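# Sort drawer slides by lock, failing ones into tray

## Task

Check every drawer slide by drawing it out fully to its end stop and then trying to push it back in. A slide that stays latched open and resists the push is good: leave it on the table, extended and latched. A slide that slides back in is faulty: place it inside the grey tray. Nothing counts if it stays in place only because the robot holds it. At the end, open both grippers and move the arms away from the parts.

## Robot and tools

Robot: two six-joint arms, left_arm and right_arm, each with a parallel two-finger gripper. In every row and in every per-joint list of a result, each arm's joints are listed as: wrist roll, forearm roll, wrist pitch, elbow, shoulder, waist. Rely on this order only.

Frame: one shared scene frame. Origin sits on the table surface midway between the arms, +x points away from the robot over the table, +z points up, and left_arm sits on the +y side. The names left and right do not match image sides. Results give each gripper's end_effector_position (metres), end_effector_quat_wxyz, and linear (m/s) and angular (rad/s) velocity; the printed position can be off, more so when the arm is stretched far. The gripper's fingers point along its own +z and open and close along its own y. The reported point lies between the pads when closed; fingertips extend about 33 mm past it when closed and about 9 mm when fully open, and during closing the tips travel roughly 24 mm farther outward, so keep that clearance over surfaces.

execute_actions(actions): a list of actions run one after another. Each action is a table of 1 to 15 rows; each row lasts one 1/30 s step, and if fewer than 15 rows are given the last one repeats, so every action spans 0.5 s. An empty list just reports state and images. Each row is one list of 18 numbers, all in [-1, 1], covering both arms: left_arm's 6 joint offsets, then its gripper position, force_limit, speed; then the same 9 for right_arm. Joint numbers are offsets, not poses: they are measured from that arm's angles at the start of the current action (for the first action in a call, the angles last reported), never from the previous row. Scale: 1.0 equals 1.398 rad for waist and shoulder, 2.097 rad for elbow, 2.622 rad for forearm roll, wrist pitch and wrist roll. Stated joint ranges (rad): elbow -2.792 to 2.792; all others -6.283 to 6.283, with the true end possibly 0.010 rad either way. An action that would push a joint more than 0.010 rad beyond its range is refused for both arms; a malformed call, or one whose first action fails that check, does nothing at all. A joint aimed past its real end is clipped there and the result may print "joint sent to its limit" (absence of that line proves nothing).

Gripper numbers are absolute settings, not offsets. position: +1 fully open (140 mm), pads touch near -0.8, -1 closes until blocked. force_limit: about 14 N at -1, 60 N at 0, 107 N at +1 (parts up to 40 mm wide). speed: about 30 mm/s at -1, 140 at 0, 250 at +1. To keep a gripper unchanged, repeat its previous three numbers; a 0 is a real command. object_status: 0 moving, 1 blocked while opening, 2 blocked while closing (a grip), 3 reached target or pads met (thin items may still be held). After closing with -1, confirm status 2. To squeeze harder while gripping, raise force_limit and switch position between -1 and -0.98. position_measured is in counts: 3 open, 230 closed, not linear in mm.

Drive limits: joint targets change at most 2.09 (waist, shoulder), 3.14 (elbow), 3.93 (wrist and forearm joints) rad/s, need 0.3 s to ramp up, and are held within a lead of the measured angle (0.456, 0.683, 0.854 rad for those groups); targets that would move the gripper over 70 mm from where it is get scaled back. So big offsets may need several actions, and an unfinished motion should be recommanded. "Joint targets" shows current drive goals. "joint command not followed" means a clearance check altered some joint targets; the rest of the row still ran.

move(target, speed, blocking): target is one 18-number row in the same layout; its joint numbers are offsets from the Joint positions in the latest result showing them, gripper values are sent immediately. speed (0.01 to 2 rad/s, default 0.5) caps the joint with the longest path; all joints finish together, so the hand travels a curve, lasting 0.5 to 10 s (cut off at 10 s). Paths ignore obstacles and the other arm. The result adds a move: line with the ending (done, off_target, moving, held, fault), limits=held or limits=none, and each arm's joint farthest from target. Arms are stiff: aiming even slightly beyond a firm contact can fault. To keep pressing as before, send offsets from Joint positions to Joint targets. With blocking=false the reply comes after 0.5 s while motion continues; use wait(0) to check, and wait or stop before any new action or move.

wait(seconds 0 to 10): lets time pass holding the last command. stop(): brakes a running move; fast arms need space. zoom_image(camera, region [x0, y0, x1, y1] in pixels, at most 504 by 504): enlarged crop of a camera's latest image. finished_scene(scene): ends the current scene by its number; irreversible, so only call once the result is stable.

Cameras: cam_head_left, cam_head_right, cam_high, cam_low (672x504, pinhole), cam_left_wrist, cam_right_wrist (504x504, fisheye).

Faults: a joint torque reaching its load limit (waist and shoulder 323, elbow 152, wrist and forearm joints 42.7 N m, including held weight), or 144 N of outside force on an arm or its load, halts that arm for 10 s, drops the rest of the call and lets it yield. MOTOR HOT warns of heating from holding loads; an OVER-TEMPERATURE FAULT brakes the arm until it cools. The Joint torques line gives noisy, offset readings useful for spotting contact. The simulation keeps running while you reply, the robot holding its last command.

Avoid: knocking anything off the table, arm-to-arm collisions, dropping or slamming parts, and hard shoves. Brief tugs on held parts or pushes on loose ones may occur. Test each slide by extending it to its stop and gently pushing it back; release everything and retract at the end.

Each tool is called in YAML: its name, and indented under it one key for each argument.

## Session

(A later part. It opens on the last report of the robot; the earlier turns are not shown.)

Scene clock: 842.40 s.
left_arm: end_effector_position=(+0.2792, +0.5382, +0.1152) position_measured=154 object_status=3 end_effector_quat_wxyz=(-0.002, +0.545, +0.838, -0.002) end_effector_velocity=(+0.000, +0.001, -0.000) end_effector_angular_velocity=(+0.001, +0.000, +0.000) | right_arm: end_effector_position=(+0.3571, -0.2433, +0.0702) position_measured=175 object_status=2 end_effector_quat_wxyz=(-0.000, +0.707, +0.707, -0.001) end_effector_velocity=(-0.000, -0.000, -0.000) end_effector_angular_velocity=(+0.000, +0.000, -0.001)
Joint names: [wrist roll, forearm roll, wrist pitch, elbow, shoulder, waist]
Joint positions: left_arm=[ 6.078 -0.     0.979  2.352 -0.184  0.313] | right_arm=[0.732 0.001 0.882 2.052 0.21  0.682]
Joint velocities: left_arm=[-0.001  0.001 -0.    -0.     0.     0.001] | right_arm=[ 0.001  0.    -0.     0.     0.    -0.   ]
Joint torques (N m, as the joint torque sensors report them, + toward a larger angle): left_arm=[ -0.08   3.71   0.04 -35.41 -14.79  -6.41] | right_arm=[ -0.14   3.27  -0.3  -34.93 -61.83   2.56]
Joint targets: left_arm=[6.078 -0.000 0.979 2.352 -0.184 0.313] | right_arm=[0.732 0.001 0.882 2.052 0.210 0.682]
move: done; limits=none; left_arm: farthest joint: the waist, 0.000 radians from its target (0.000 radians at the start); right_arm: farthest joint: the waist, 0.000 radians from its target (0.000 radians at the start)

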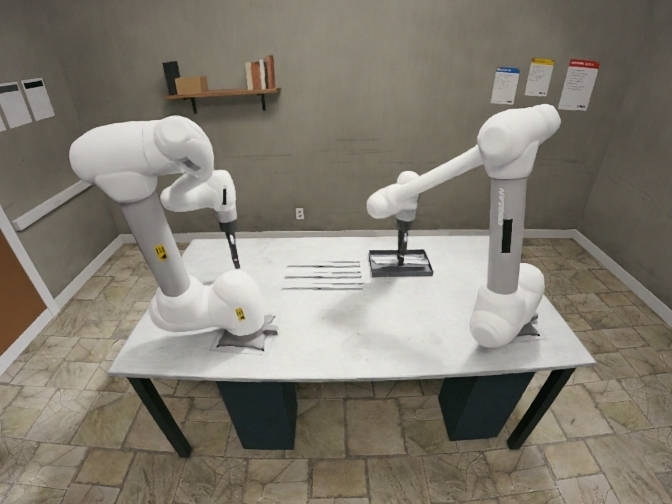

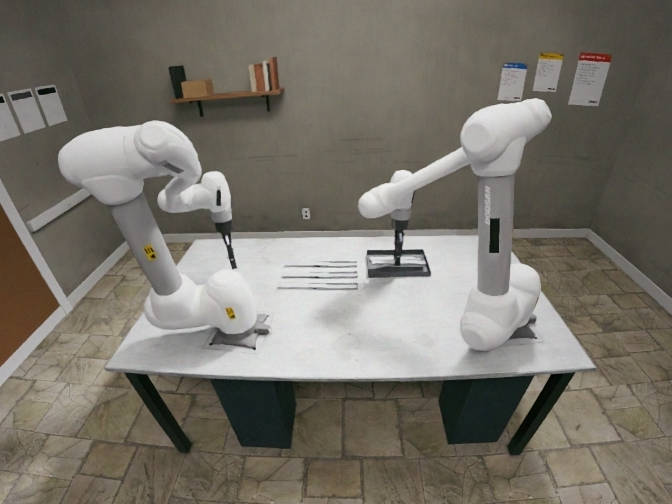

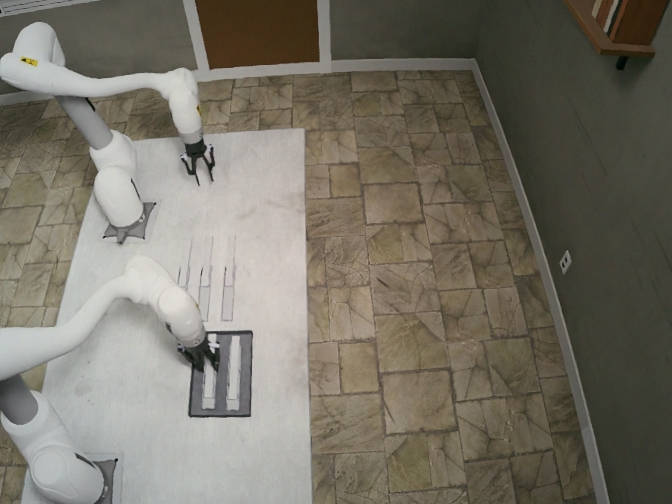

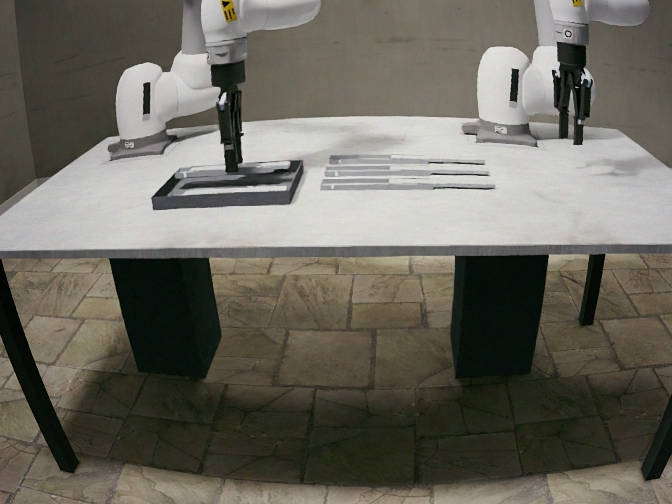

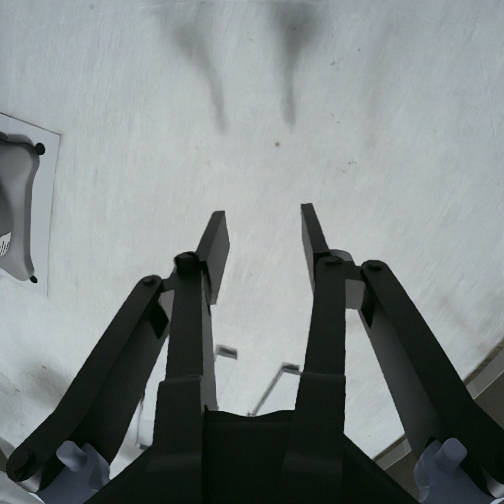

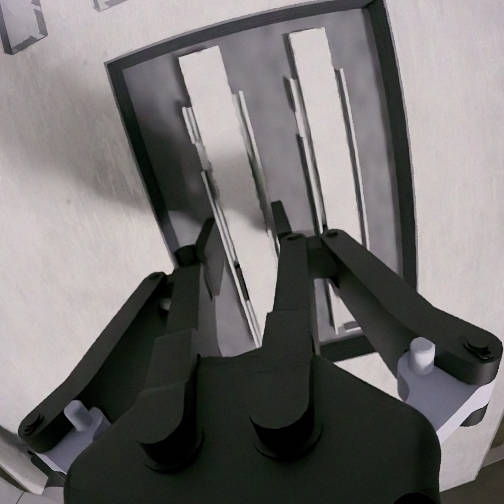

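move:
  target: [0,0,0,0,0,0,-0.2,-0.6,0.3,0,0,-0.0185,0.010,0.0195,0,-1,0,-0.7]
  speed: 0.05

execute_actions:
  actions:
    - [[0,0,0,0,0,0,-0.2,-0.6,0.3,0,0,0,0,0,0,-0.2,0,0]]
    - [[0,0,0,0,0,0,-0.2,-0.6,0.3,0,0,0.049,-0.026,-0.053,0,-0.2,0,0]]
    - [[0,0,0,0,0,0,-0.2,-0.6,0.3,0,0,0,0,0,-0.2,-0.2,0,0]]
    - [[0,0,0,0,0,0,-0.2,-0.6,0.3,0,0,0,0,0,-0.15,-0.2,0,0]]
    - [[0,0,0,0,0,0,-0.2,-0.6,0.3,0,0,0,0,0,0,-0.2,0,0]]

Scene clock: 853.40 s.
left_arm: end_effector_position=(+0.2792, +0.5382, +0.1152) position_measured=154 object_status=3 end_effector_quat_wxyz=(-0.002, +0.545, +0.838, -0.002) end_effector_velocity=(-0.000, +0.001, -0.000) end_effector_angular_velocity=(+0.000, +0.001, +0.001) | right_arm: end_effector_position=(+0.3563, -0.2441, +0.0461) position_measured=175 object_status=2 end_effector_quat_wxyz=(-0.000, +0.707, +0.707, -0.001) end_effector_velocity=(+0.000, -0.000, -0.000) end_effector_angular_velocity=(-0.000, -0.001, +0.000)
Joint names: [wrist roll, forearm roll, wrist pitch, elbow, shoulder, waist]
Joint positions: left_arm=[ 6.078 -0.     0.979  2.352 -0.184  0.313] | right_arm=[0.732 0.001 0.834 2.073 0.237 0.682]
Joint velocities: left_arm=[-0.     0.001  0.     0.     0.     0.002] | right_arm=[-0.    -0.001 -0.     0.    -0.    -0.001]
Joint torques (N m, as the joint torque sensors report them, + toward a larger angle): left_arm=[ -0.1    3.46  -0.06 -35.37 -16.27  -4.53] | right_arm=[ -0.31   3.08  -0.4  -33.28 -63.73   3.06]
Joint targets: left_arm=[6.078 -0.000 0.979 2.352 -0.184 0.313] | right_arm=[0.732 0.001 0.834 2.073 0.237 0.682]
move: done; limits=none; left_arm: farthest joint: the waist, 0.000 radians from its target (0.000 radians at the start); right_arm: farthest joint: the waist, 0.000 radians from its target (0.000 radians at the start)

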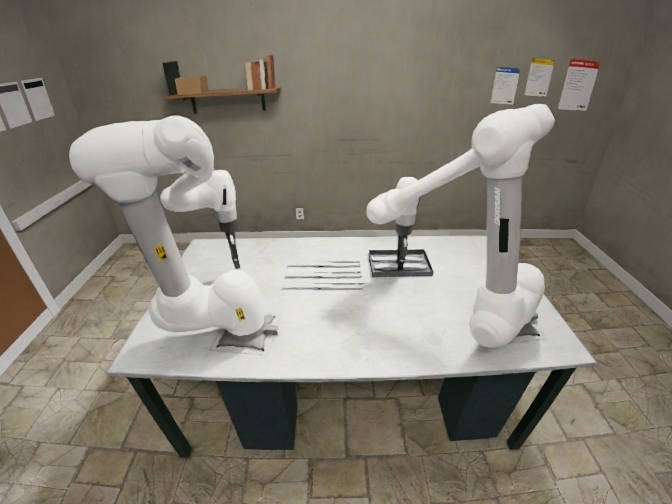

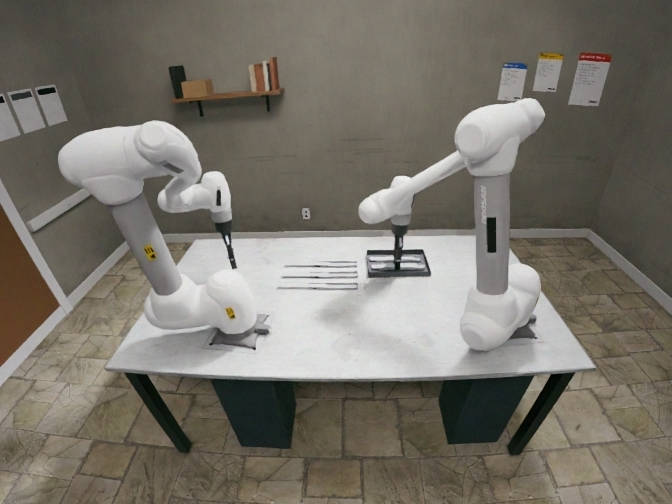

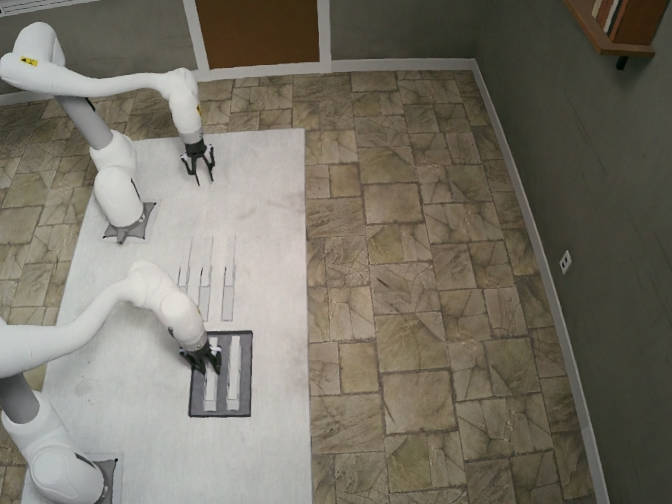

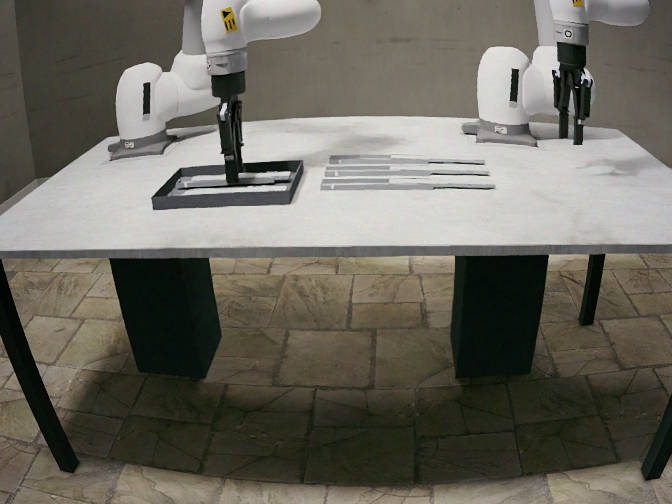

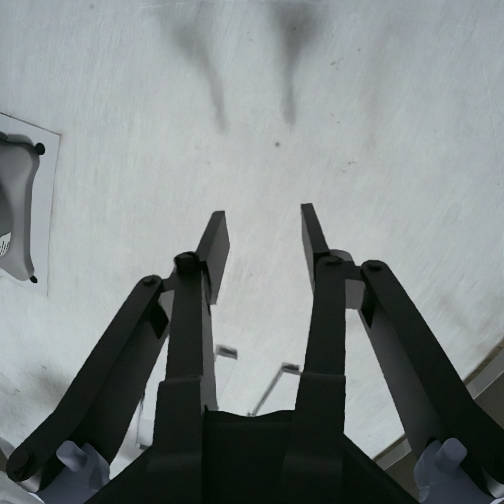

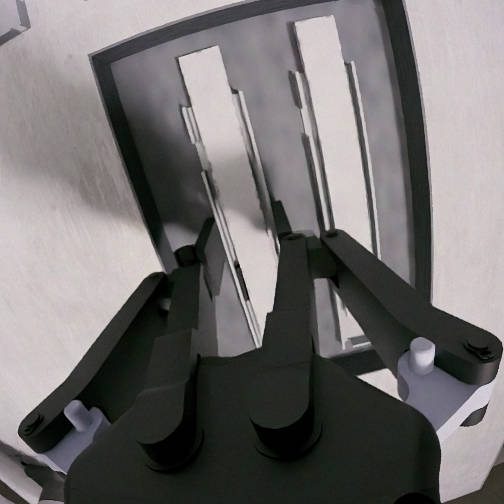

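Scene clock: 855.90 s.
left_arm: end_effector_position=(+0.2792, +0.5382, +0.1152) position_measured=154 object_status=3 end_effector_quat_wxyz=(-0.002, +0.545, +0.838, -0.002) end_effector_velocity=(-0.001, -0.001, -0.001) end_effector_angular_velocity=(-0.000, +0.001, -0.002) | right_arm: end_effector_position=(+0.4977, -0.4743, +0.1113) position_measured=154 object_status=3 end_effector_quat_wxyz=(-0.001, +0.857, +0.515, -0.001) end_effector_velocity=(-0.000, +0.000, +0.000) end_effector_angular_velocity=(-0.000, -0.000, +0.001)
Joint names: [wrist roll, forearm roll, wrist pitch, elbow, shoulder, waist]
Joint positions: left_arm=[ 6.078 -0.     0.979  2.352 -0.184  0.313] | right_arm=[0.732 0.001 0.962 2.018 0.163 0.194]
Joint velocities: left_arm=[ 0.    -0.    -0.     0.002 -0.    -0.002] | right_arm=[-0. -0.  0.  0. -0.  0.]
Joint torques (N m, as the joint torque sensors report them, + toward a larger angle): left_arm=[ -0.09   3.46   0.07 -35.65 -14.96  -4.32] | right_arm=[ -0.06   3.67  -0.35 -35.34 -56.09   3.44]
Joint targets: left_arm=[6.078 -0.000 0.979 2.352 -0.184 0.313] | right_arm=[0.732 0.001 0.962 2.018 0.163 0.194]

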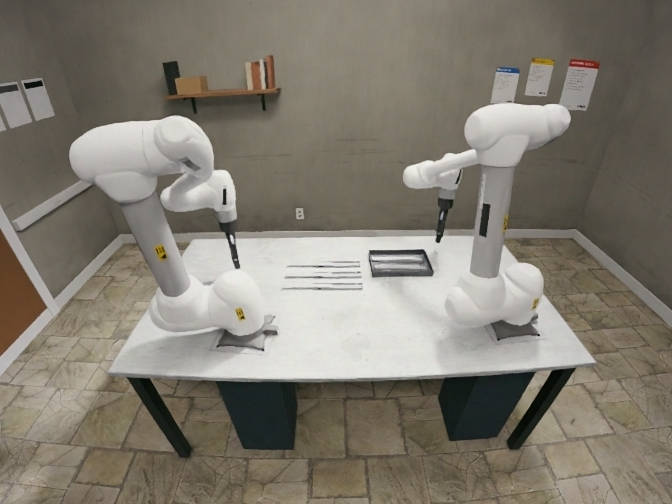

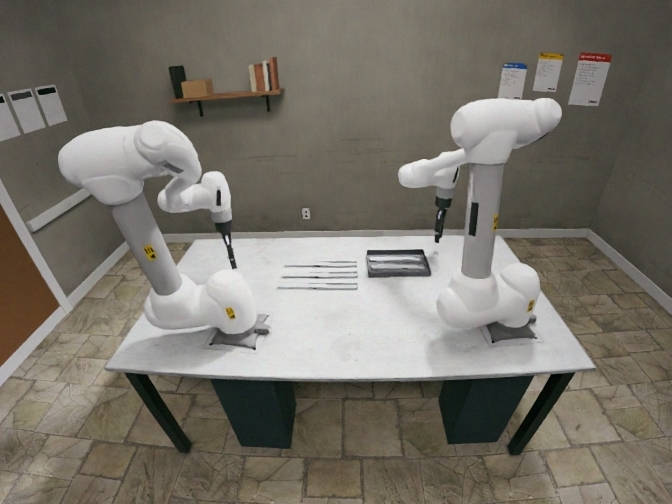

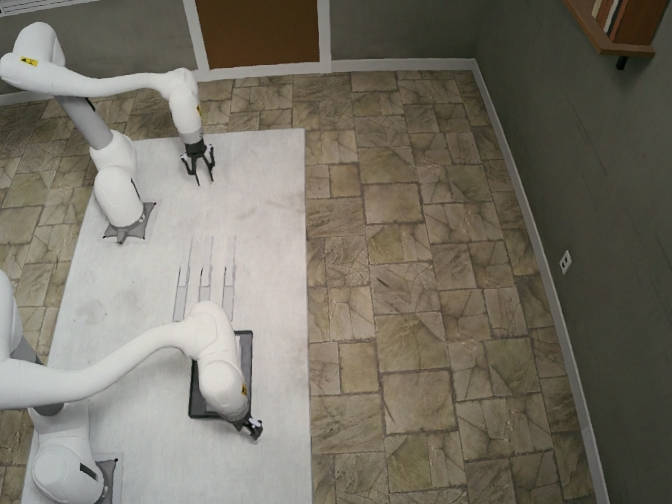

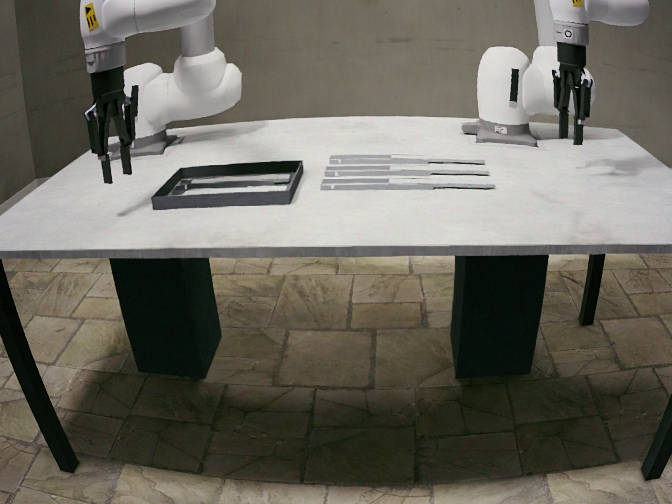

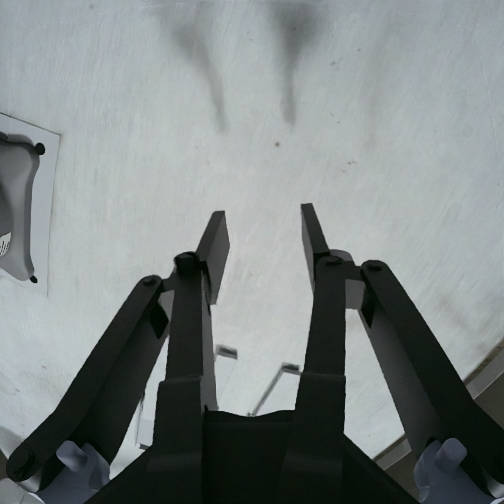

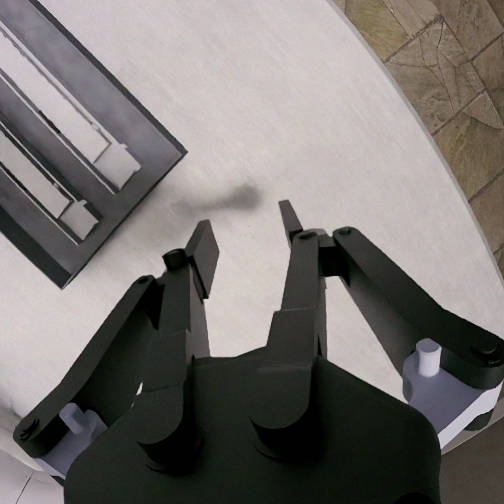

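finished_scene:
  scene: 2

The scene is finished: the task was done.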